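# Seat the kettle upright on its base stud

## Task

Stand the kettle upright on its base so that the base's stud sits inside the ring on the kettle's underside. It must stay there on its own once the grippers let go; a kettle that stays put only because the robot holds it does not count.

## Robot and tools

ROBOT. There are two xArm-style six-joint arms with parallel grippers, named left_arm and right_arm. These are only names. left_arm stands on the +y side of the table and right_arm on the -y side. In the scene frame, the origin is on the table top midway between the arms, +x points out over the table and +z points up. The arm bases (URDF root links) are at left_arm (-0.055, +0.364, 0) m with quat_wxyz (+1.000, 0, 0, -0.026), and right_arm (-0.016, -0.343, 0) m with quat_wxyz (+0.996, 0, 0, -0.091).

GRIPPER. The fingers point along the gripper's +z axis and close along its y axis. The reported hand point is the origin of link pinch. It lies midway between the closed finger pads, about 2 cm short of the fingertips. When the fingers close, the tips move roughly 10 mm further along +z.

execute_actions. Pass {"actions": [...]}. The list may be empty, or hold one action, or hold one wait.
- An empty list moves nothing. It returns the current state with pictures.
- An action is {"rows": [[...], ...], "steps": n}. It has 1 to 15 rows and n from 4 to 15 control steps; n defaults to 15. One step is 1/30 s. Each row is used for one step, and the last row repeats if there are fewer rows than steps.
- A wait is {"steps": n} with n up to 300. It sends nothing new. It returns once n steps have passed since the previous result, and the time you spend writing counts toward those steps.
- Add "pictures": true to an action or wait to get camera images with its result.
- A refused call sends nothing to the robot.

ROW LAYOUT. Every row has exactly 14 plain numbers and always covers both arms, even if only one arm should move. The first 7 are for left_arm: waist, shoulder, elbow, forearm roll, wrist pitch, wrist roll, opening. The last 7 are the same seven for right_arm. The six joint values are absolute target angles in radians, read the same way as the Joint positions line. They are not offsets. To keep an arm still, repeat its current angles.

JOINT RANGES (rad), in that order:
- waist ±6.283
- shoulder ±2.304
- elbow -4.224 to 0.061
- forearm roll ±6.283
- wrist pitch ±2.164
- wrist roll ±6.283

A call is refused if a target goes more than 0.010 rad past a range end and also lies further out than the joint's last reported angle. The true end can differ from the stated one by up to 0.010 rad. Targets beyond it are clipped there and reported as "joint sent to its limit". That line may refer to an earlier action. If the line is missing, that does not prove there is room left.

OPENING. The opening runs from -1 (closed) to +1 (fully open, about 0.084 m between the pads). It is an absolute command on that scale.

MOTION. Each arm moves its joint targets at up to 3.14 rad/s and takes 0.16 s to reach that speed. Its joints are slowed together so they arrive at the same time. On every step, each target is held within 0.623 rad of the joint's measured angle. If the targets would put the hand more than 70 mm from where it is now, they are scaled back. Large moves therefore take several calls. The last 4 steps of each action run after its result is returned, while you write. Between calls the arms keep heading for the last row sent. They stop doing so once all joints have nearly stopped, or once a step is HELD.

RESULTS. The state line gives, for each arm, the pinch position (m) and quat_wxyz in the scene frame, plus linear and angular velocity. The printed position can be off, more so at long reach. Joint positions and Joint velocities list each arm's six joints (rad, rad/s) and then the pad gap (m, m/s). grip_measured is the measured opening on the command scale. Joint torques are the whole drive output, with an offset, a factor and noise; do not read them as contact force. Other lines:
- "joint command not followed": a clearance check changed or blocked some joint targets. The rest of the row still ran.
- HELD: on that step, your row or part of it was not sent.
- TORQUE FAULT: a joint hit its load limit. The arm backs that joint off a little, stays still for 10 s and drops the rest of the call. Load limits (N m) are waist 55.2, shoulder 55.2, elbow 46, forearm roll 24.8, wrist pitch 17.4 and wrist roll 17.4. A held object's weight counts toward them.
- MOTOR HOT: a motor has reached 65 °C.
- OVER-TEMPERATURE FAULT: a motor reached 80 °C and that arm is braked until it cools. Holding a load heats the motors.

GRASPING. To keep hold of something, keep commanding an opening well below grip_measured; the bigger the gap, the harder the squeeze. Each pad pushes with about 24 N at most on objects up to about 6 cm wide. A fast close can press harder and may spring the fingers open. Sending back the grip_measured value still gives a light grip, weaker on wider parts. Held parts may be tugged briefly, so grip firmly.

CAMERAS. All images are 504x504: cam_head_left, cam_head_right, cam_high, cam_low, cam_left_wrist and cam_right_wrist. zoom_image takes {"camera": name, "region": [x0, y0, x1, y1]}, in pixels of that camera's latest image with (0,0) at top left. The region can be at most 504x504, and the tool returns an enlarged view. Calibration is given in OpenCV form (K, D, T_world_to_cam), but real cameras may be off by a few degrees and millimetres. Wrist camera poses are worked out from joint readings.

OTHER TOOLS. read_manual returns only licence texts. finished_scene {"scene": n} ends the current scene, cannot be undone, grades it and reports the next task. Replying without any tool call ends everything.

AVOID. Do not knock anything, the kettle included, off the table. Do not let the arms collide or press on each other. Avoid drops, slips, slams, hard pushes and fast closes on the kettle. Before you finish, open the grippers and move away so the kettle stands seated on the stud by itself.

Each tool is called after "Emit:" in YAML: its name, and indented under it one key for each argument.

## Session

Emit:
execute_actions:
  actions: []

Scene clock: 0.00 s of 4800.00 s.
left_arm: end_effector_position=(+0.3626, +0.5961, +0.2092) grip_measured=+1.00 end_effector_quat_wxyz=(-0.076, +0.974, +0.194, -0.086) end_effector_velocity=(+0.000, -0.000, -0.000) end_effector_angular_velocity=(+0.000, -0.001, -0.002) | right_arm: end_effector_position=(+0.6228, +0.3463, +0.3658) grip_measured=+1.00 end_effector_quat_wxyz=(+0.657, -0.623, +0.406, +0.126) end_effector_velocity=(+0.001, -0.001, +0.001) end_effector_angular_velocity=(+0.000, -0.001, -0.001)
Joint positions: left_arm=[ 0.465 -0.398 -0.972  0.278 -0.732 -0.202  0.084] | right_arm=[ 0.885 -0.937 -1.701  2.458 -0.815 -0.349  0.084]
Joint velocities: left_arm=[-0.001 -0.001  0.     0.001  0.002  0.     0.   ] | right_arm=[-0.002  0.001 -0.    -0.001  0.    -0.    -0.   ]
Joint torques (N m, as the arm reports them, + toward a larger angle): no reading
camera_calibration (this result's frames):
cam_left_wrist: T_world_to_cam=[[0.337165, -0.92264, -0.187231, 0.504174], [-0.919924, -0.365157, 0.142828, 0.588745], [-0.200147, 0.124082, -0.971877, 0.334822], [0, 0, 0, 1]] pos_world=[0.438624, 0.63861, 0.335713]
cam_right_wrist: T_world_to_cam=[[-0.644805, 0.21121, -0.734586, 0.632285], [-0.651288, 0.351204, 0.672666, 0.106572], [0.400063, 0.912166, -0.0888997, -0.401513], [0, 0, 0, 1]] pos_world=[0.63774, 0.195273, 0.357086]

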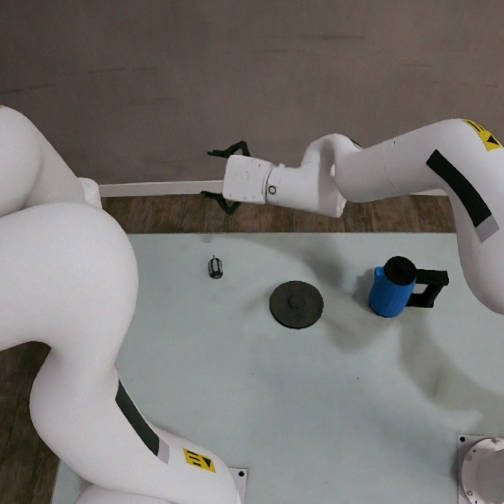

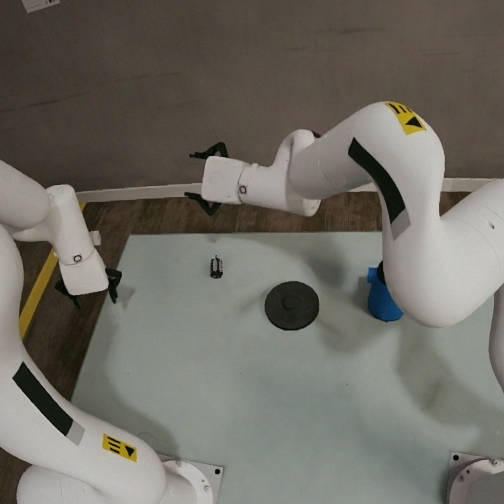

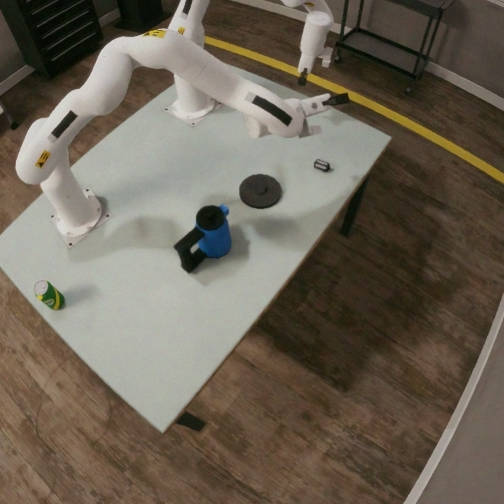

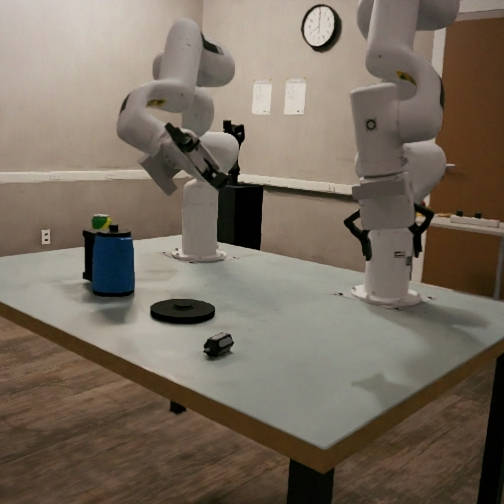

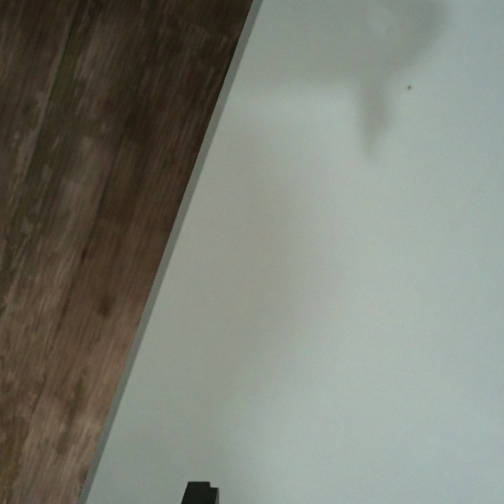

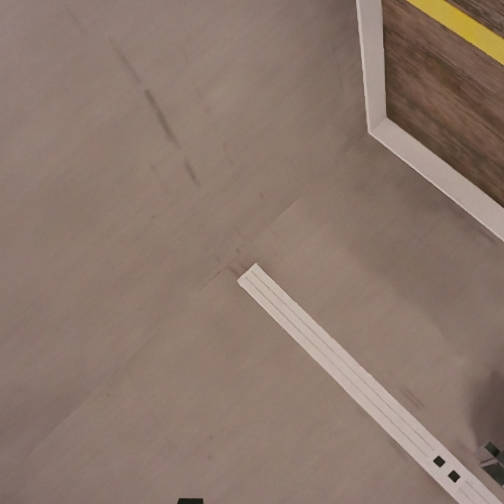

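Emit:
execute_actions:
  actions:
    - {"rows":[[0.465,-0.398,-0.972,0.278,-0.732,-0.202,1,0.572,-0.376,-1.191,3.1416,0.815,0.4,0.1]]}

Emit:
execute_actions:
  actions:
    - {"steps":70}
  pictures: true

Scene clock: 1.50 s of 4800.00 s.
left_arm: end_effector_position=(+0.3625, +0.5958, +0.2092) grip_measured=+1.00 end_effector_quat_wxyz=(-0.075, +0.974, +0.194, -0.087) end_effector_velocity=(+0.000, +0.000, +0.001) end_effector_angular_velocity=(+0.000, -0.001, -0.000) | right_arm: end_effector_position=(+0.6866, +0.2377, +0.3902) grip_measured=+0.09 end_effector_quat_wxyz=(+0.613, -0.506, +0.594, +0.123) end_effector_velocity=(+0.157, -0.392, +0.042) end_effector_angular_velocity=(+0.250, +1.143, -1.142)
Joint positions: left_arm=[ 0.465 -0.398 -0.972  0.278 -0.732 -0.202  0.084] | right_arm=[ 0.797 -0.78  -1.558  2.644 -0.623 -0.157  0.048]
Joint velocities: left_arm=[-0.     0.001 -0.    -0.    -0.001  0.     0.   ] | right_arm=[-0.288  0.519  0.466  0.636  0.732  0.711  0.   ]
Joint torques (N m, as the arm reports them, + toward a larger angle): left_arm=[  3.64  41.46 -10.44   1.13   0.33  -0.25] | right_arm=[  0.41  47.96 -17.47  -1.01  -1.5    0.78]
Steps of this call (steps 1 to 34: nothing new was sent; steps 35 to 45: the first 11 steps of this action). Readings (joint positions):
35: left_arm=[0.465 -0.398 -0.972 0.278 -0.732 -0.202] | right_arm=[0.884 -0.936 -1.701 2.458 -0.815 -0.349]
36: left_arm=[0.465 -0.398 -0.972 0.278 -0.732 -0.202] | right_arm=[0.883 -0.934 -1.698 2.461 -0.811 -0.345]
38: left_arm=[0.465 -0.398 -0.972 0.278 -0.732 -0.202] | right_arm=[0.869 -0.906 -1.670 2.494 -0.778 -0.312]
42: left_arm=[0.465 -0.398 -0.972 0.278 -0.732 -0.202] | right_arm=[0.826 -0.831 -1.606 2.580 -0.693 -0.227]
45: the state above

Scene clock: 3.83 s of 4800.00 s.
left_arm: end_effector_position=(+0.3625, +0.5958, +0.2092) grip_measured=+1.00 end_effector_quat_wxyz=(-0.075, +0.974, +0.194, -0.087) end_effector_velocity=(-0.001, +0.000, -0.001) end_effector_angular_velocity=(-0.001, +0.002, +0.002) | right_arm: end_effector_position=(+0.4980, -0.1309, +0.2992) grip_measured=+0.09 end_effector_quat_wxyz=(+0.000, +0.005, +1.000, -0.000) end_effector_velocity=(+0.000, -0.000, -0.000) end_effector_angular_velocity=(-0.001, +0.000, -0.001)
Joint positions: left_arm=[ 0.465 -0.398 -0.972  0.278 -0.732 -0.202  0.084] | right_arm=[ 0.572 -0.376 -1.191  3.142  0.815  0.4    0.048]
Joint velocities: left_arm=[ 0.002 -0.001  0.002  0.     0.     0.     0.   ] | right_arm=[ 0.    -0.001 -0.    -0.001 -0.     0.002  0.   ]
Joint torques (N m, as the arm reports them, + toward a larger angle): left_arm=[  4.65  41.   -11.09   1.     0.29  -0.21] | right_arm=[ -0.67  35.57 -15.26  -0.5    0.44   0.72]
Kept back: nothing.
Steps of this call (steps 1 to 4: the last 4 steps of your previous action; steps 5 to 60: the robot went on to your last target; steps 61 to 70: nothing new was sent). Readings (joint positions):
1: left_arm=[0.465 -0.398 -0.972 0.278 -0.732 -0.202] | right_arm=[0.787 -0.762 -1.543 2.665 -0.598 -0.133]
2: left_arm=[0.465 -0.398 -0.972 0.278 -0.732 -0.202] | right_arm=[0.778 -0.745 -1.527 2.686 -0.572 -0.110]
4: left_arm=[0.465 -0.398 -0.972 0.278 -0.732 -0.202] | right_arm=[0.759 -0.711 -1.496 2.728 -0.517 -0.063]
8: left_arm=[0.465 -0.398 -0.972 0.278 -0.732 -0.202] | right_arm=[0.722 -0.645 -1.436 2.809 -0.394 0.028]
70: the state above
All arms were judged still, so your last target was given up. Only a new action makes them travel on or press farther. Fingers that are still opening or closing keep moving.
camera_calibration (this result's frames):
cam_left_wrist: T_world_to_cam=[[0.337405, -0.922592, -0.187033, 0.503814], [-0.919753, -0.365413, 0.143276, 0.588472], [-0.20053, 0.123682, -0.971849, 0.335157], [0, 0, 0, 1]] pos_world=[0.438468, 0.638397, 0.335638]
cam_right_wrist: T_world_to_cam=[[-0.0136663, 0.999485, -0.029018, 0.181416], [0.999877, 0.0134376, -0.00806022, -0.425105], [-0.00766614, -0.0291246, -0.999546, 0.430108], [0, 0, 0, 1]] pos_world=[0.430829, -0.163083, 0.431751]

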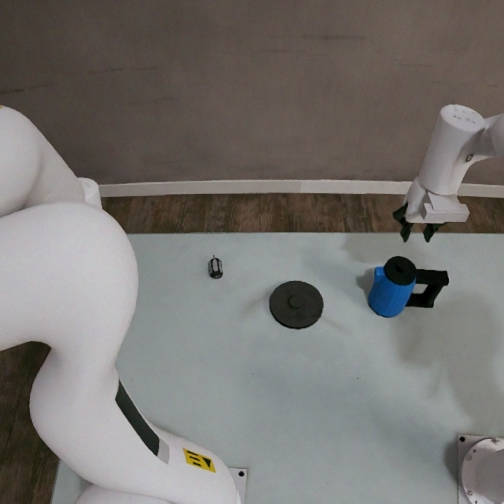

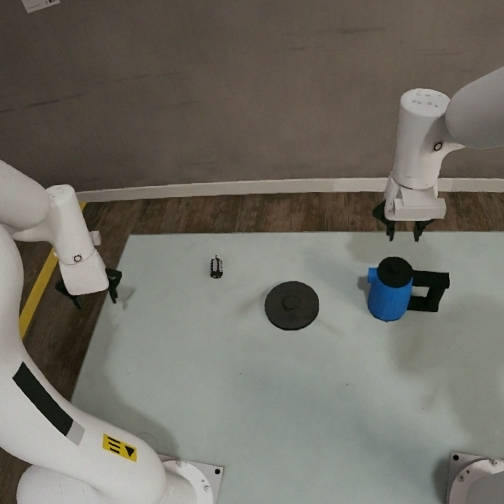

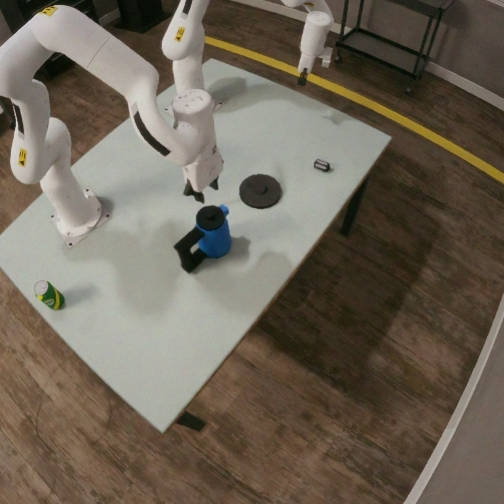

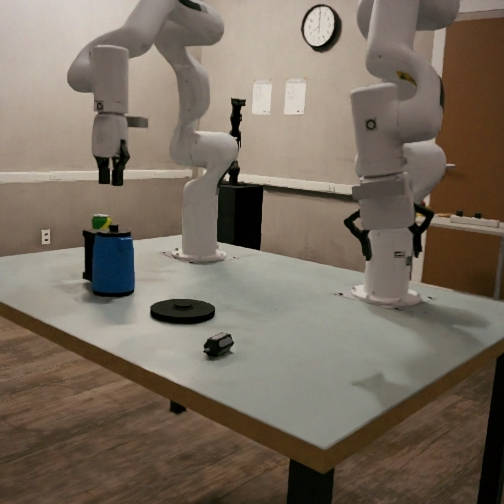

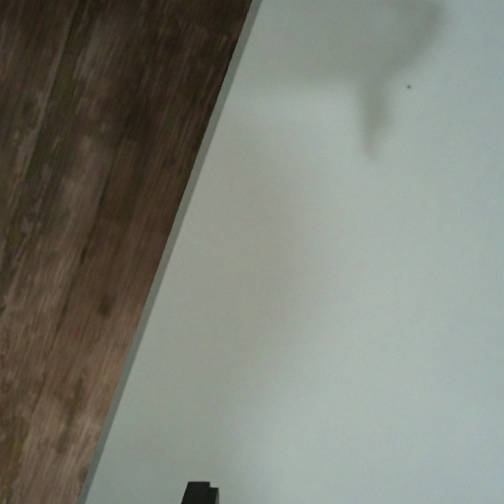

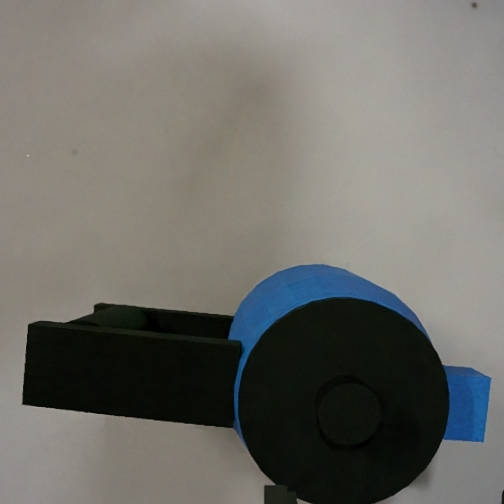

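Emit:
execute_actions:
  actions:
    - {"rows":[[0.465,-0.398,-0.972,0.278,-0.732,-0.202,1,0.574,-0.495,-1.093,3.1416,0.598,0.5,0.1]]}

Emit:
execute_actions:
  actions:
    - {"steps":12}
  pictures: true

Emit:
zoom_image:
  camera: "cam_low"
  region: [60,170,230,340]

Scene clock: 4.37 s of 4800.00 s.
left_arm: end_effector_position=(+0.3625, +0.5958, +0.2092) grip_measured=+1.00 end_effector_quat_wxyz=(-0.075, +0.974, +0.194, -0.087) end_effector_velocity=(+0.000, +0.001, +0.000) end_effector_angular_velocity=(+0.001, -0.001, -0.000) | right_arm: end_effector_position=(+0.4914, -0.1325, +0.2045) grip_measured=+0.09 end_effector_quat_wxyz=(-0.002, +0.048, +0.999, -0.001) end_effector_velocity=(-0.006, -0.002, -0.104) end_effector_angular_velocity=(+0.013, -0.033, -0.117)
Joint positions: left_arm=[ 0.465 -0.398 -0.972  0.278 -0.732 -0.202  0.084] | right_arm=[ 0.574 -0.484 -1.102  3.142  0.622  0.489  0.048]
Joint velocities: left_arm=[ 0.001  0.    -0.001  0.001  0.     0.001  0.   ] | right_arm=[ 0.001 -0.125  0.097  0.    -0.256  0.118  0.   ]
Joint torques (N m, as the arm reports them, + toward a larger angle): left_arm=[  4.67  41.82 -10.23   1.04   0.26  -0.25] | right_arm=[ -1.52  45.33 -17.17  -0.61   0.85   0.34]
Steps of this call (steps 1 to 5: nothing new was sent; steps 6 to 16: the first 11 steps of this action). Readings (joint positions):
6: left_arm=[0.465 -0.398 -0.972 0.278 -0.732 -0.202] | right_arm=[0.572 -0.376 -1.191 3.142 0.815 0.400]
7: left_arm=[0.465 -0.398 -0.972 0.278 -0.732 -0.202] | right_arm=[0.572 -0.377 -1.190 3.142 0.811 0.402]
9: left_arm=[0.465 -0.398 -0.972 0.278 -0.732 -0.202] | right_arm=[0.572 -0.395 -1.176 3.141 0.774 0.419]
13: left_arm=[0.465 -0.398 -0.972 0.278 -0.732 -0.202] | right_arm=[0.573 -0.458 -1.123 3.142 0.667 0.468]
16: the state above

Scene clock: 4.77 s of 4800.00 s.
left_arm: end_effector_position=(+0.3625, +0.5958, +0.2092) grip_measured=+1.00 end_effector_quat_wxyz=(-0.075, +0.974, +0.194, -0.087) end_effector_velocity=(+0.000, +0.000, +0.000) end_effector_angular_velocity=(+0.001, -0.001, +0.001) | right_arm: end_effector_position=(+0.4912, -0.1325, +0.1955) grip_measured=+0.09 end_effector_quat_wxyz=(+0.000, +0.054, +0.999, +0.000) end_effector_velocity=(-0.001, -0.001, -0.004) end_effector_angular_velocity=(-0.002, +0.004, -0.001)
Joint positions: left_arm=[ 0.465 -0.398 -0.972  0.278 -0.732 -0.202  0.084] | right_arm=[ 0.574 -0.495 -1.093  3.142  0.598  0.5    0.048]
Joint velocities: left_arm=[ 0.     0.     0.     0.     0.001 -0.002  0.   ] | right_arm=[-0.    -0.005  0.003 -0.001 -0.004  0.001 -0.   ]
Joint torques (N m, as the arm reports them, + toward a larger angle): left_arm=[  3.92  39.95 -10.97   1.69   0.34  -0.22] | right_arm=[  1.83  37.05 -14.76   0.92   0.77   0.46]
Kept back: nothing.
Steps of this call (steps 1 to 4: the last 4 steps of your previous action; steps 5 to 12: the robot went on to your last target). Readings (joint positions):
1: left_arm=[0.465 -0.398 -0.972 0.278 -0.732 -0.202] | right_arm=[0.574 -0.487 -1.099 3.142 0.615 0.492]
2: left_arm=[0.465 -0.398 -0.972 0.278 -0.732 -0.202] | right_arm=[0.574 -0.489 -1.098 3.142 0.610 0.495]
4: left_arm=[0.465 -0.398 -0.972 0.278 -0.732 -0.202] | right_arm=[0.574 -0.491 -1.096 3.142 0.604 0.497]
8: left_arm=[0.465 -0.398 -0.972 0.278 -0.732 -0.202] | right_arm=[0.574 -0.494 -1.094 3.142 0.600 0.499]
12: the state above
camera_calibration (this result's frames):
cam_left_wrist: T_world_to_cam=[[0.337406, -0.922592, -0.187033, 0.503814], [-0.919753, -0.365413, 0.143276, 0.588472], [-0.20053, 0.123682, -0.971849, 0.335157], [0, 0, 0, 1]] pos_world=[0.438468, 0.638397, 0.335638]
cam_right_wrist: T_world_to_cam=[[0.0840011, 0.996049, -0.0288028, 0.131431], [0.996415, -0.0842527, -0.00763392, -0.430504], [-0.0100305, -0.0280583, -0.999556, 0.32761], [0, 0, 0, 1]] pos_world=[0.421206, -0.15799, 0.327964]

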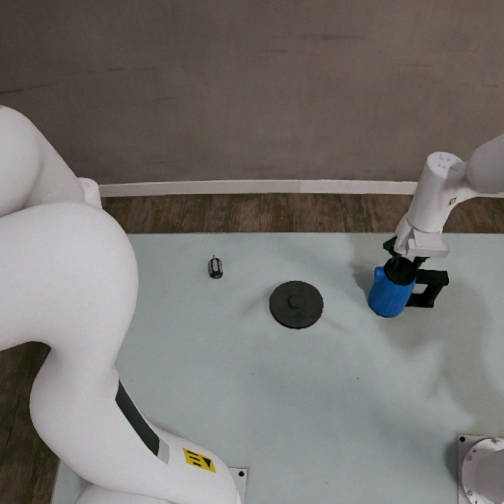

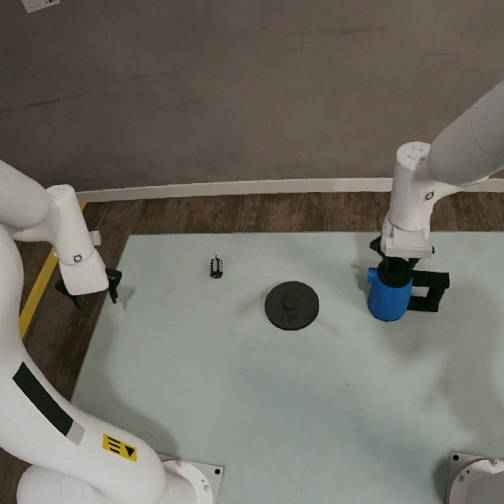

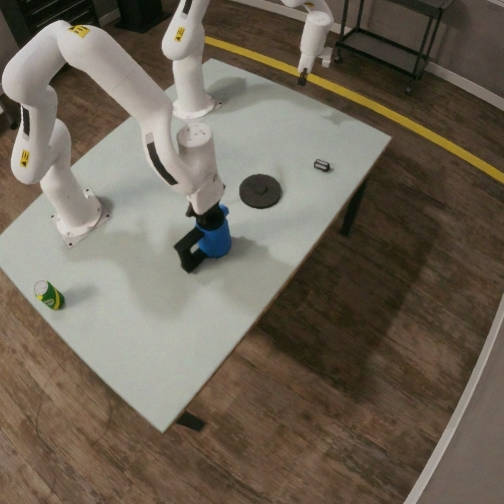

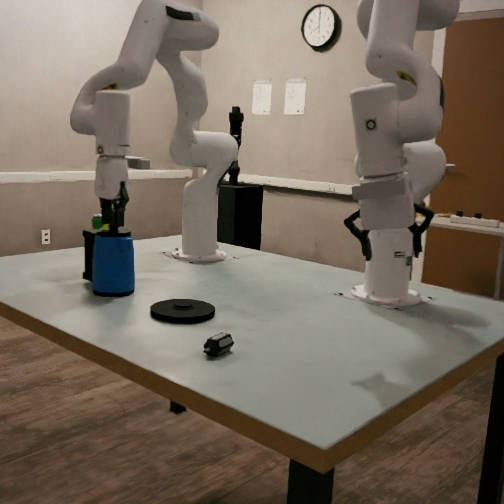

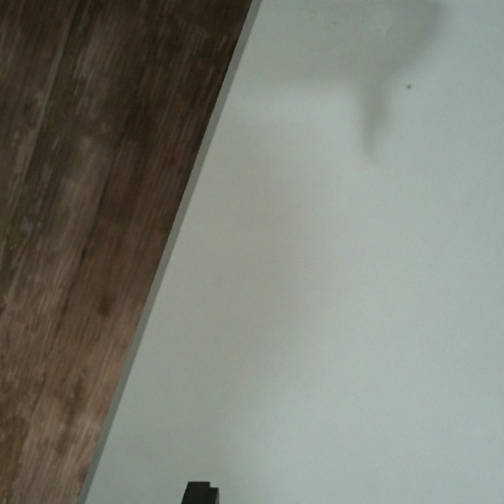

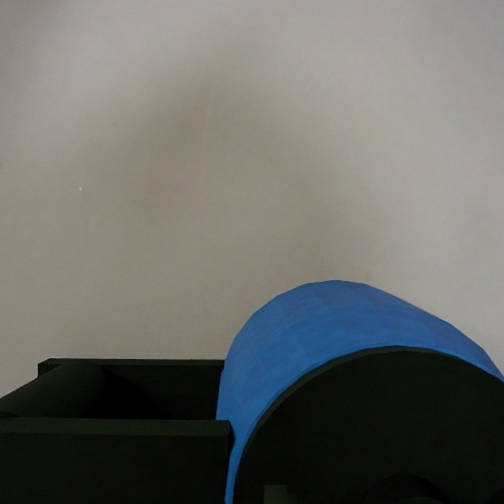

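Region (60, 170, 230, 340) of cam_low's 504x504 image, scaled by 2.965, with more detail than that image has.

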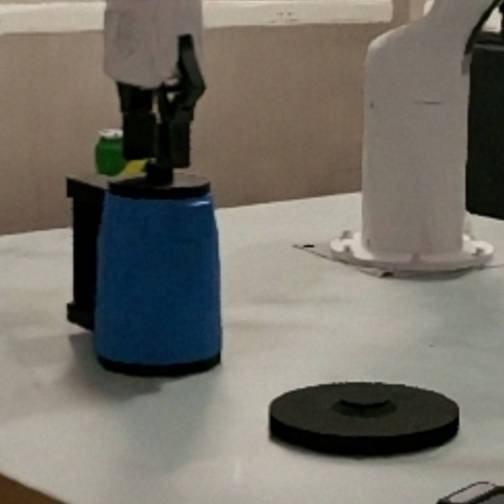

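Emit:
execute_actions:
  actions:
    - {"rows":[[0.465,-0.398,-0.972,0.278,-0.732,-0.202,1,0.576,-0.512,-1.088,3.1416,0.576,0.5,-0.2]]}

Emit:
execute_actions:
  actions:
    - {"rows":[[0.465,-0.398,-0.972,0.278,-0.732,-0.202,1,0.576,-0.512,-1.088,3.1416,0.576,0.5,-1]]}

Emit:
execute_actions:
  actions:
    - {"rows":[[0.465,-0.398,-0.972,0.278,-0.732,-0.202,1,0.576,-0.495,-1.093,3.1416,0.598,0.5,-1]],"steps":8}

Emit:
execute_actions:
  actions:
    - {"rows":[[0.465,-0.398,-0.972,0.278,-0.732,-0.202,1,0.576,-0.445,-1.13,3.1416,0.685,0.5,-1]]}

Emit:
execute_actions:
  actions:
    - {"rows":[[0.465,-0.398,-0.972,0.278,-0.732,-0.202,1,0.667,-0.525,-1.243,3.1416,0.718,0.5,-1]],"steps":10}

Emit:
execute_actions:
  actions:
    - {"rows":[[0.465,-0.398,-0.972,0.278,-0.732,-0.202,1,0.758,-0.604,-1.356,3.1416,0.752,0.5,-1]],"steps":10}

Emit:
execute_actions:
  actions:
    - {"rows":[[0.465,-0.398,-0.972,0.278,-0.732,-0.202,1,0.849,-0.684,-1.47,3.1416,0.786,0.5,-1]],"steps":10}

Emit:
execute_actions:
  actions:
    - {"rows":[[0.465,-0.398,-0.972,0.278,-0.732,-0.202,1,0.94,-0.7635,-1.583,3.1416,0.819,0.5,-1]]}

Emit:
execute_actions:
  actions:
    - {"steps":60}
  pictures: true

Emit:
zoom_image:
  camera: "cam_low"
  region: [120,200,250,340]

Emit:
zoom_image:
  camera: "cam_high"
  region: [210,120,320,230]

Scene clock: 5.83 s of 4800.00 s.
left_arm: end_effector_position=(+0.3625, +0.5958, +0.2092) grip_measured=+1.00 end_effector_quat_wxyz=(-0.075, +0.974, +0.194, -0.087) end_effector_velocity=(-0.001, -0.000, -0.001) end_effector_angular_velocity=(-0.001, +0.002, +0.000) | right_arm: end_effector_position=(+0.4905, -0.1316, +0.1844) grip_measured=-0.22 end_effector_quat_wxyz=(+0.000, +0.053, +0.999, +0.000) end_effector_velocity=(+0.000, +0.001, -0.003) end_effector_angular_velocity=(+0.001, -0.003, +0.003)
Joint positions: left_arm=[ 0.465 -0.398 -0.972  0.278 -0.732 -0.202  0.084] | right_arm=[ 0.576 -0.511 -1.088  3.142  0.577  0.5    0.035]
Joint velocities: left_arm=[ 0.    -0.002  0.001  0.     0.001 -0.    -0.   ] | right_arm=[ 0.002 -0.005  0.001 -0.001 -0.009 -0.001 -0.   ]
Joint torques (N m, as the arm reports them, + toward a larger angle): left_arm=[  4.73  39.81 -10.27   1.18   0.4   -0.11] | right_arm=[ -2.46  37.96 -14.16  -0.01   0.58   0.59]
Steps of this call (steps 1 to 21: the robot went on to your last target; steps 22 to 32: the first 11 steps of this action). Readings (joint positions):
22: left_arm=[0.465 -0.398 -0.972 0.278 -0.732 -0.202] | right_arm=[0.574 -0.495 -1.093 3.142 0.598 0.500]
23: left_arm=[0.465 -0.398 -0.972 0.278 -0.732 -0.202] | right_arm=[0.574 -0.497 -1.093 3.142 0.595 0.500]
25: left_arm=[0.465 -0.398 -0.972 0.278 -0.732 -0.202] | right_arm=[0.575 -0.504 -1.090 3.142 0.586 0.500]
29: left_arm=[0.465 -0.398 -0.972 0.278 -0.732 -0.202] | right_arm=[0.576 -0.510 -1.088 3.142 0.578 0.500]
32: the state above

Scene clock: 6.33 s of 4800.00 s.
left_arm: end_effector_position=(+0.3625, +0.5958, +0.2092) grip_measured=+1.00 end_effector_quat_wxyz=(-0.075, +0.974, +0.194, -0.087) end_effector_velocity=(+0.001, -0.000, +0.000) end_effector_angular_velocity=(+0.000, -0.001, -0.001) | right_arm: end_effector_position=(+0.4909, -0.1314, +0.1843) grip_measured=-0.47 end_effector_quat_wxyz=(+0.001, +0.053, +0.999, +0.000) end_effector_velocity=(-0.001, -0.000, -0.001) end_effector_angular_velocity=(-0.001, +0.003, +0.001)
Joint positions: left_arm=[ 0.465 -0.398 -0.972  0.278 -0.732 -0.202  0.084] | right_arm=[ 0.576 -0.512 -1.089  3.142  0.576  0.5    0.023]
Joint velocities: left_arm=[-0.001 -0.001 -0.001 -0.     0.    -0.001 -0.   ] | right_arm=[ 0.    -0.002  0.001 -0.     0.    -0.001  0.   ]
Joint torques (N m, as the arm reports them, + toward a larger angle): left_arm=[  4.19  41.2  -11.12   1.01   0.26  -0.27] | right_arm=[  0.43  30.36 -11.28   0.46   1.75   0.42]
Steps of this call (steps 1 to 4: the last 4 steps of your previous action; steps 5 to 15: the first 11 steps of this action). Readings (joint positions):
5: left_arm=[0.465 -0.398 -0.972 0.278 -0.732 -0.202] | right_arm=[0.576 -0.512 -1.088 3.142 0.576 0.500]
6: left_arm=[0.465 -0.398 -0.972 0.278 -0.732 -0.202] | right_arm=[0.576 -0.512 -1.088 3.142 0.576 0.500]
8: left_arm=[0.465 -0.398 -0.972 0.278 -0.732 -0.202] | right_arm=[0.576 -0.512 -1.089 3.142 0.576 0.500]
12: left_arm=[0.465 -0.398 -0.972 0.278 -0.732 -0.202] | right_arm=[0.576 -0.512 -1.089 3.142 0.576 0.500]
15: the state above

Scene clock: 6.60 s of 4800.00 s.
left_arm: end_effector_position=(+0.3625, +0.5958, +0.2092) grip_measured=+1.00 end_effector_quat_wxyz=(-0.075, +0.974, +0.194, -0.087) end_effector_velocity=(-0.000, +0.000, -0.000) end_effector_angular_velocity=(+0.000, +0.001, +0.000) | right_arm: end_effector_position=(+0.4893, -0.1322, +0.1887) grip_measured=-0.47 end_effector_quat_wxyz=(-0.002, +0.053, +0.999, -0.001) end_effector_velocity=(+0.001, -0.000, +0.061) end_effector_angular_velocity=(-0.000, +0.001, -0.002)
Joint positions: left_arm=[ 0.465 -0.398 -0.972  0.278 -0.732 -0.202  0.084] | right_arm=[ 0.576 -0.504 -1.089  3.141  0.589  0.5    0.023]
Joint velocities: left_arm=[ 0.     0.     0.001  0.001 -0.    -0.     0.   ] | right_arm=[-0.001  0.093 -0.027 -0.     0.122  0.001  0.   ]
Joint torques (N m, as the arm reports them, + toward a larger angle): left_arm=[  4.89  40.43 -10.78   1.71   0.47  -0.18] | right_arm=[  0.84  39.16 -14.77  -0.37   0.36   0.45]
Steps of this call (steps 1 to 4: the last 4 steps of your previous action; steps 5 to 8: the first 4 steps of this action). Readings (joint positions):
5: left_arm=[0.465 -0.398 -0.972 0.278 -0.732 -0.202] | right_arm=[0.576 -0.512 -1.089 3.142 0.576 0.500]
6: left_arm=[0.465 -0.398 -0.972 0.278 -0.732 -0.202] | right_arm=[0.576 -0.510 -1.088 3.142 0.579 0.500]
8: the state above

Scene clock: 7.10 s of 4800.00 s.
left_arm: end_effector_position=(+0.3625, +0.5958, +0.2092) grip_measured=+1.00 end_effector_quat_wxyz=(-0.075, +0.974, +0.194, -0.087) end_effector_velocity=(-0.000, -0.000, -0.000) end_effector_angular_velocity=(+0.000, -0.001, +0.001) | right_arm: end_effector_position=(+0.4945, -0.1299, +0.2344) grip_measured=-0.47 end_effector_quat_wxyz=(-0.000, +0.053, +0.999, -0.000) end_effector_velocity=(-0.011, -0.005, +0.009) end_effector_angular_velocity=(-0.018, +0.041, +0.000)
Joint positions: left_arm=[ 0.465 -0.398 -0.972  0.278 -0.732 -0.202  0.084] | right_arm=[ 0.576 -0.448 -1.128  3.142  0.681  0.5    0.023]
Joint velocities: left_arm=[ 0.     0.001  0.001 -0.     0.001 -0.001 -0.   ] | right_arm=[-0.     0.015 -0.002 -0.002  0.062  0.001  0.   ]
Joint torques (N m, as the arm reports them, + toward a larger angle): left_arm=[  5.72  41.29 -11.19   1.34   0.43  -0.25] | right_arm=[ -1.41  39.8  -17.2    0.02  -0.08   0.38]
Steps of this call (steps 1 to 4: the last 4 steps of your previous action; steps 5 to 15: the first 11 steps of this action). Readings (joint positions):
5: left_arm=[0.465 -0.398 -0.972 0.278 -0.732 -0.202] | right_arm=[0.576 -0.497 -1.092 3.141 0.597 0.500]
6: left_arm=[0.465 -0.398 -0.972 0.278 -0.732 -0.202] | right_arm=[0.576 -0.495 -1.093 3.142 0.601 0.500]
8: left_arm=[0.465 -0.398 -0.972 0.278 -0.732 -0.202] | right_arm=[0.576 -0.478 -1.104 3.142 0.632 0.500]
12: left_arm=[0.465 -0.398 -0.972 0.278 -0.732 -0.202] | right_arm=[0.576 -0.451 -1.127 3.141 0.671 0.500]
15: the state above

Scene clock: 7.43 s of 4800.00 s.
left_arm: end_effector_position=(+0.3625, +0.5958, +0.2092) grip_measured=+1.00 end_effector_quat_wxyz=(-0.075, +0.974, +0.194, -0.087) end_effector_velocity=(-0.000, +0.000, -0.000) end_effector_angular_velocity=(-0.000, -0.001, +0.001) | right_arm: end_effector_position=(+0.5022, -0.0875, +0.2353) grip_measured=-0.47 end_effector_quat_wxyz=(+0.000, +0.022, +1.000, +0.000) end_effector_velocity=(+0.031, +0.262, -0.007) end_effector_angular_velocity=(+0.021, -0.035, +0.379)
Joint positions: left_arm=[ 0.465 -0.398 -0.972  0.278 -0.732 -0.202  0.084] | right_arm=[ 0.639 -0.5   -1.207  3.142  0.706  0.5    0.023]
Joint velocities: left_arm=[ 0.001  0.     0.    -0.     0.001  0.     0.   ] | right_arm=[ 0.382 -0.307 -0.434  0.005  0.087 -0.     0.   ]
Joint torques (N m, as the arm reports them, + toward a larger angle): left_arm=[  4.34  40.95 -10.43   1.64   0.37  -0.47] | right_arm=[-23.63  55.72 -12.39   0.27   2.43   0.54]
Steps of this call (steps 1 to 4: the last 4 steps of your previous action; steps 5 to 10: the first 6 steps of this action). Readings (joint positions):
5: left_arm=[0.465 -0.398 -0.972 0.278 -0.732 -0.202] | right_arm=[0.576 -0.446 -1.129 3.142 0.684 0.500]
6: left_arm=[0.465 -0.398 -0.972 0.278 -0.732 -0.202] | right_arm=[0.578 -0.448 -1.133 3.142 0.686 0.500]
8: left_arm=[0.465 -0.398 -0.972 0.278 -0.732 -0.202] | right_arm=[0.604 -0.471 -1.166 3.141 0.697 0.500]
10: the state above

Scene clock: 7.77 s of 4800.00 s.
left_arm: end_effector_position=(+0.3625, +0.5958, +0.2092) grip_measured=+1.00 end_effector_quat_wxyz=(-0.075, +0.974, +0.194, -0.087) end_effector_velocity=(+0.000, +0.000, +0.000) end_effector_angular_velocity=(-0.000, -0.001, -0.000) | right_arm: end_effector_position=(+0.5058, -0.0247, +0.2329) grip_measured=-0.47 end_effector_quat_wxyz=(+0.000, -0.023, +1.000, +0.000) end_effector_velocity=(-0.012, +0.279, -0.018) end_effector_angular_velocity=(+0.018, -0.017, +0.390)
Joint positions: left_arm=[ 0.465 -0.398 -0.972  0.278 -0.732 -0.202  0.084] | right_arm=[ 0.728 -0.578 -1.318  3.142  0.74   0.5    0.023]
Joint velocities: left_arm=[ 0.     0.    -0.    -0.001  0.     0.001 -0.   ] | right_arm=[ 0.398 -0.314 -0.438  0.009  0.1    0.001  0.001]
Joint torques (N m, as the arm reports them, + toward a larger angle): left_arm=[  3.91  40.97 -10.27   0.86   0.31  -0.14] | right_arm=[-25.81  56.1  -14.33  -1.13   1.82   0.37]
Steps of this call (steps 1 to 4: the last 4 steps of your previous action; steps 5 to 10: the first 6 steps of this action). Readings (joint positions):
5: left_arm=[0.465 -0.398 -0.972 0.278 -0.732 -0.202] | right_arm=[0.662 -0.521 -1.237 3.142 0.716 0.500]
6: left_arm=[0.465 -0.398 -0.972 0.278 -0.732 -0.202] | right_arm=[0.666 -0.524 -1.242 3.142 0.718 0.500]
8: left_arm=[0.465 -0.398 -0.972 0.278 -0.732 -0.202] | right_arm=[0.692 -0.548 -1.277 3.141 0.730 0.500]
10: the state above

Scene clock: 8.10 s of 4800.00 s.
left_arm: end_effector_position=(+0.3625, +0.5958, +0.2092) grip_measured=+1.00 end_effector_quat_wxyz=(-0.075, +0.974, +0.194, -0.087) end_effector_velocity=(+0.000, -0.001, +0.000) end_effector_angular_velocity=(+0.001, +0.001, -0.001) | right_arm: end_effector_position=(+0.5007, +0.0405, +0.2286) grip_measured=-0.47 end_effector_quat_wxyz=(+0.000, -0.069, +0.998, +0.000) end_effector_velocity=(-0.054, +0.289, -0.029) end_effector_angular_velocity=(+0.021, -0.014, +0.399)
Joint positions: left_arm=[ 0.465 -0.398 -0.972  0.278 -0.732 -0.202  0.084] | right_arm=[ 0.819 -0.657 -1.431  3.142  0.774  0.5    0.023]
Joint velocities: left_arm=[-0.002  0.    -0.001  0.001 -0.002 -0.001 -0.   ] | right_arm=[ 0.408 -0.323 -0.441  0.012  0.095  0.001  0.001]
Joint torques (N m, as the arm reports them, + toward a larger angle): left_arm=[  4.71  42.51 -11.05   1.     0.38  -0.19] | right_arm=[-27.82  60.23 -14.46  -0.33   2.04   0.63]
Steps of this call (steps 1 to 4: the last 4 steps of your previous action; steps 5 to 10: the first 6 steps of this action). Readings (joint positions):
5: left_arm=[0.465 -0.398 -0.972 0.278 -0.732 -0.202] | right_arm=[0.753 -0.600 -1.350 3.142 0.750 0.500]
6: left_arm=[0.465 -0.398 -0.972 0.278 -0.732 -0.202] | right_arm=[0.756 -0.603 -1.354 3.142 0.752 0.500]
8: left_arm=[0.465 -0.398 -0.972 0.278 -0.732 -0.202] | right_arm=[0.783 -0.627 -1.390 3.141 0.764 0.500]
10: the state above

Scene clock: 8.60 s of 4800.00 s.
left_arm: end_effector_position=(+0.3625, +0.5958, +0.2092) grip_measured=+1.00 end_effector_quat_wxyz=(-0.075, +0.974, +0.194, -0.087) end_effector_velocity=(-0.000, +0.000, +0.000) end_effector_angular_velocity=(+0.000, +0.001, +0.001) | right_arm: end_effector_position=(+0.4810, +0.1240, +0.2205) grip_measured=-0.47 end_effector_quat_wxyz=(+0.000, -0.126, +0.992, +0.000) end_effector_velocity=(-0.007, +0.025, -0.004) end_effector_angular_velocity=(-0.015, +0.009, +0.039)
Joint positions: left_arm=[ 0.465 -0.398 -0.972  0.278 -0.732 -0.202  0.084] | right_arm=[ 0.935 -0.759 -1.576  3.142  0.817  0.5    0.023]
Joint velocities: left_arm=[ 0.001 -0.    -0.001  0.    -0.001 -0.    -0.   ] | right_arm=[ 0.035 -0.043 -0.063 -0.006  0.036 -0.    -0.001]
Joint torques (N m, as the arm reports them, + toward a larger angle): left_arm=[  4.49  42.27 -11.15   1.71   0.34  -0.11] | right_arm=[  2.29  52.21 -18.2    0.28   0.49   0.58]
Steps of this call (steps 1 to 4: the last 4 steps of your previous action; steps 5 to 15: the first 11 steps of this action). Readings (joint positions):
5: left_arm=[0.465 -0.398 -0.972 0.278 -0.732 -0.202] | right_arm=[0.844 -0.680 -1.464 3.142 0.784 0.500]
6: left_arm=[0.465 -0.398 -0.972 0.278 -0.732 -0.202] | right_arm=[0.847 -0.683 -1.468 3.141 0.786 0.500]
8: left_arm=[0.465 -0.398 -0.972 0.278 -0.732 -0.202] | right_arm=[0.873 -0.707 -1.504 3.141 0.797 0.500]
12: left_arm=[0.465 -0.398 -0.972 0.278 -0.732 -0.202] | right_arm=[0.927 -0.751 -1.564 3.142 0.812 0.500]
15: the state above

Scene clock: 10.60 s of 4800.00 s.
left_arm: end_effector_position=(+0.3625, +0.5958, +0.2092) grip_measured=+1.00 end_effector_quat_wxyz=(-0.075, +0.974, +0.194, -0.087) end_effector_velocity=(+0.000, +0.000, +0.000) end_effector_angular_velocity=(+0.000, -0.001, +0.001) | right_arm: end_effector_position=(+0.4799, +0.1276, +0.2201) grip_measured=-0.47 end_effector_quat_wxyz=(+0.000, -0.129, +0.992, +0.000) end_effector_velocity=(-0.000, +0.000, +0.001) end_effector_angular_velocity=(+0.001, -0.000, -0.001)
Joint positions: left_arm=[ 0.465 -0.398 -0.972  0.278 -0.732 -0.202  0.084] | right_arm=[ 0.94  -0.764 -1.583  3.142  0.819  0.5    0.023]
Joint velocities: left_arm=[ 0.     0.001 -0.    -0.    -0.    -0.001  0.   ] | right_arm=[0.    0.001 0.    0.001 0.    0.001 0.   ]
Joint torques (N m, as the arm reports them, + toward a larger angle): left_arm=[  4.93  40.12 -11.16   1.64   0.37  -0.12] | right_arm=[  1.91  51.66 -18.09  -0.35   0.81   0.47]
Kept back: nothing.
Steps of this call (steps 1 to 4: the last 4 steps of your previous action; steps 5 to 15: the robot went on to your last target; steps 16 to 60: nothing new was sent). Readings (joint positions):
1: left_arm=[0.465 -0.398 -0.972 0.278 -0.732 -0.202] | right_arm=[0.936 -0.760 -1.578 3.141 0.818 0.500]
2: left_arm=[0.465 -0.398 -0.972 0.278 -0.732 -0.202] | right_arm=[0.937 -0.761 -1.580 3.142 0.818 0.500]
4: left_arm=[0.465 -0.398 -0.972 0.278 -0.732 -0.202] | right_arm=[0.938 -0.762 -1.581 3.142 0.819 0.500]
8: left_arm=[0.465 -0.398 -0.972 0.278 -0.732 -0.202] | right_arm=[0.939 -0.763 -1.582 3.142 0.819 0.500]
60: the state above
All arms were judged still, so your last target was given up. Only a new action makes them travel on or press farther. Fingers that are still opening or closing keep moving.
camera_calibration (this result's frames):
cam_left_wrist: T_world_to_cam=[[0.337405, -0.922592, -0.187033, 0.503814], [-0.919753, -0.365413, 0.143276, 0.588472], [-0.20053, 0.123682, -0.971849, 0.335157], [0, 0, 0, 1]] pos_world=[0.438468, 0.638397, 0.335638]
cam_right_wrist: T_world_to_cam=[[-0.277837, 0.960197, -0.0287894, 0.0522765], [0.960628, 0.277734, -0.00762185, -0.426103], [0.000677328, -0.0297736, -0.999556, 0.354463], [0, 0, 0, 1]] pos_world=[0.423611, 0.0787012, 0.352563]

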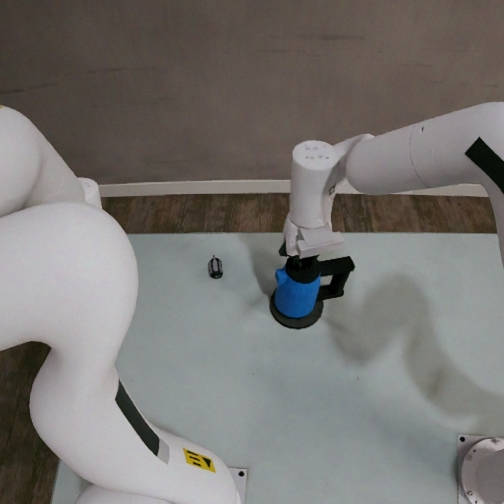

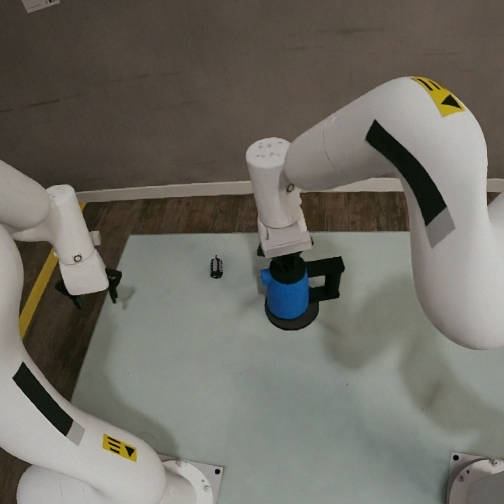

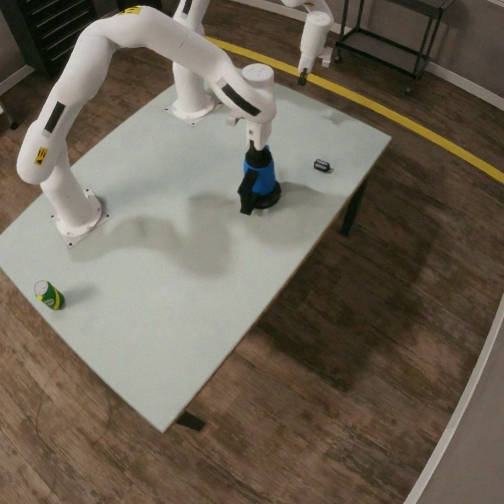

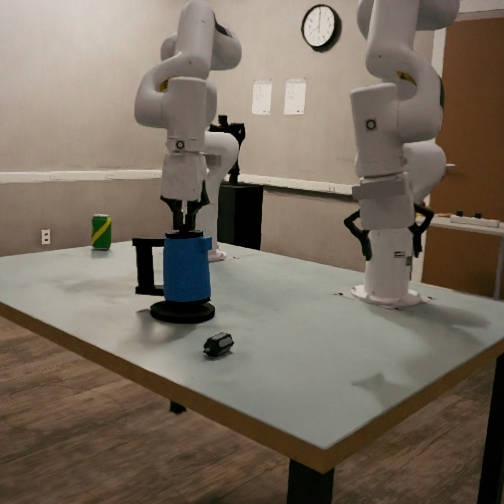

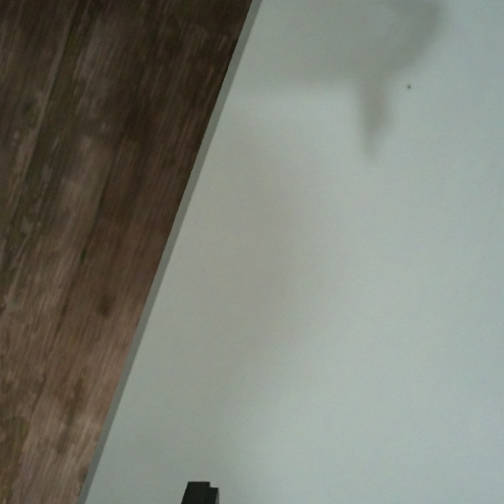

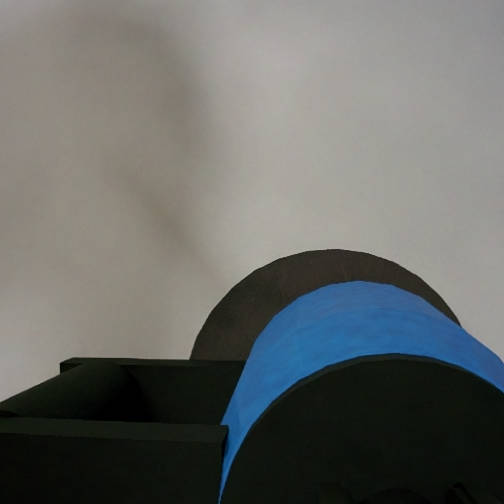

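Region (120, 200, 250, 340) of cam_low's 504x504 image, scaled by 3.600, with more detail than that image has; it fills the left 468 columns of this view, and the rest is white.

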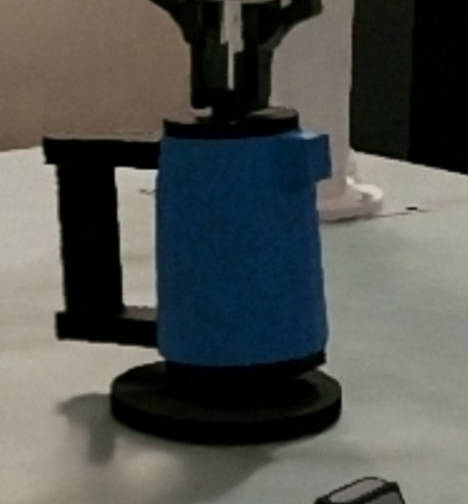

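Region (210, 120, 320, 230) of cam_high's 504x504 image, scaled by 4.582, with more detail than that image has.

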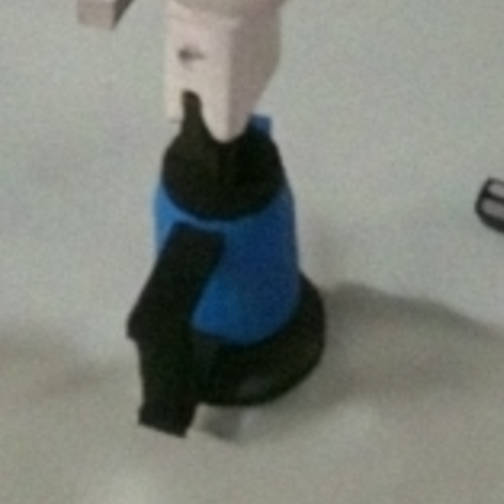

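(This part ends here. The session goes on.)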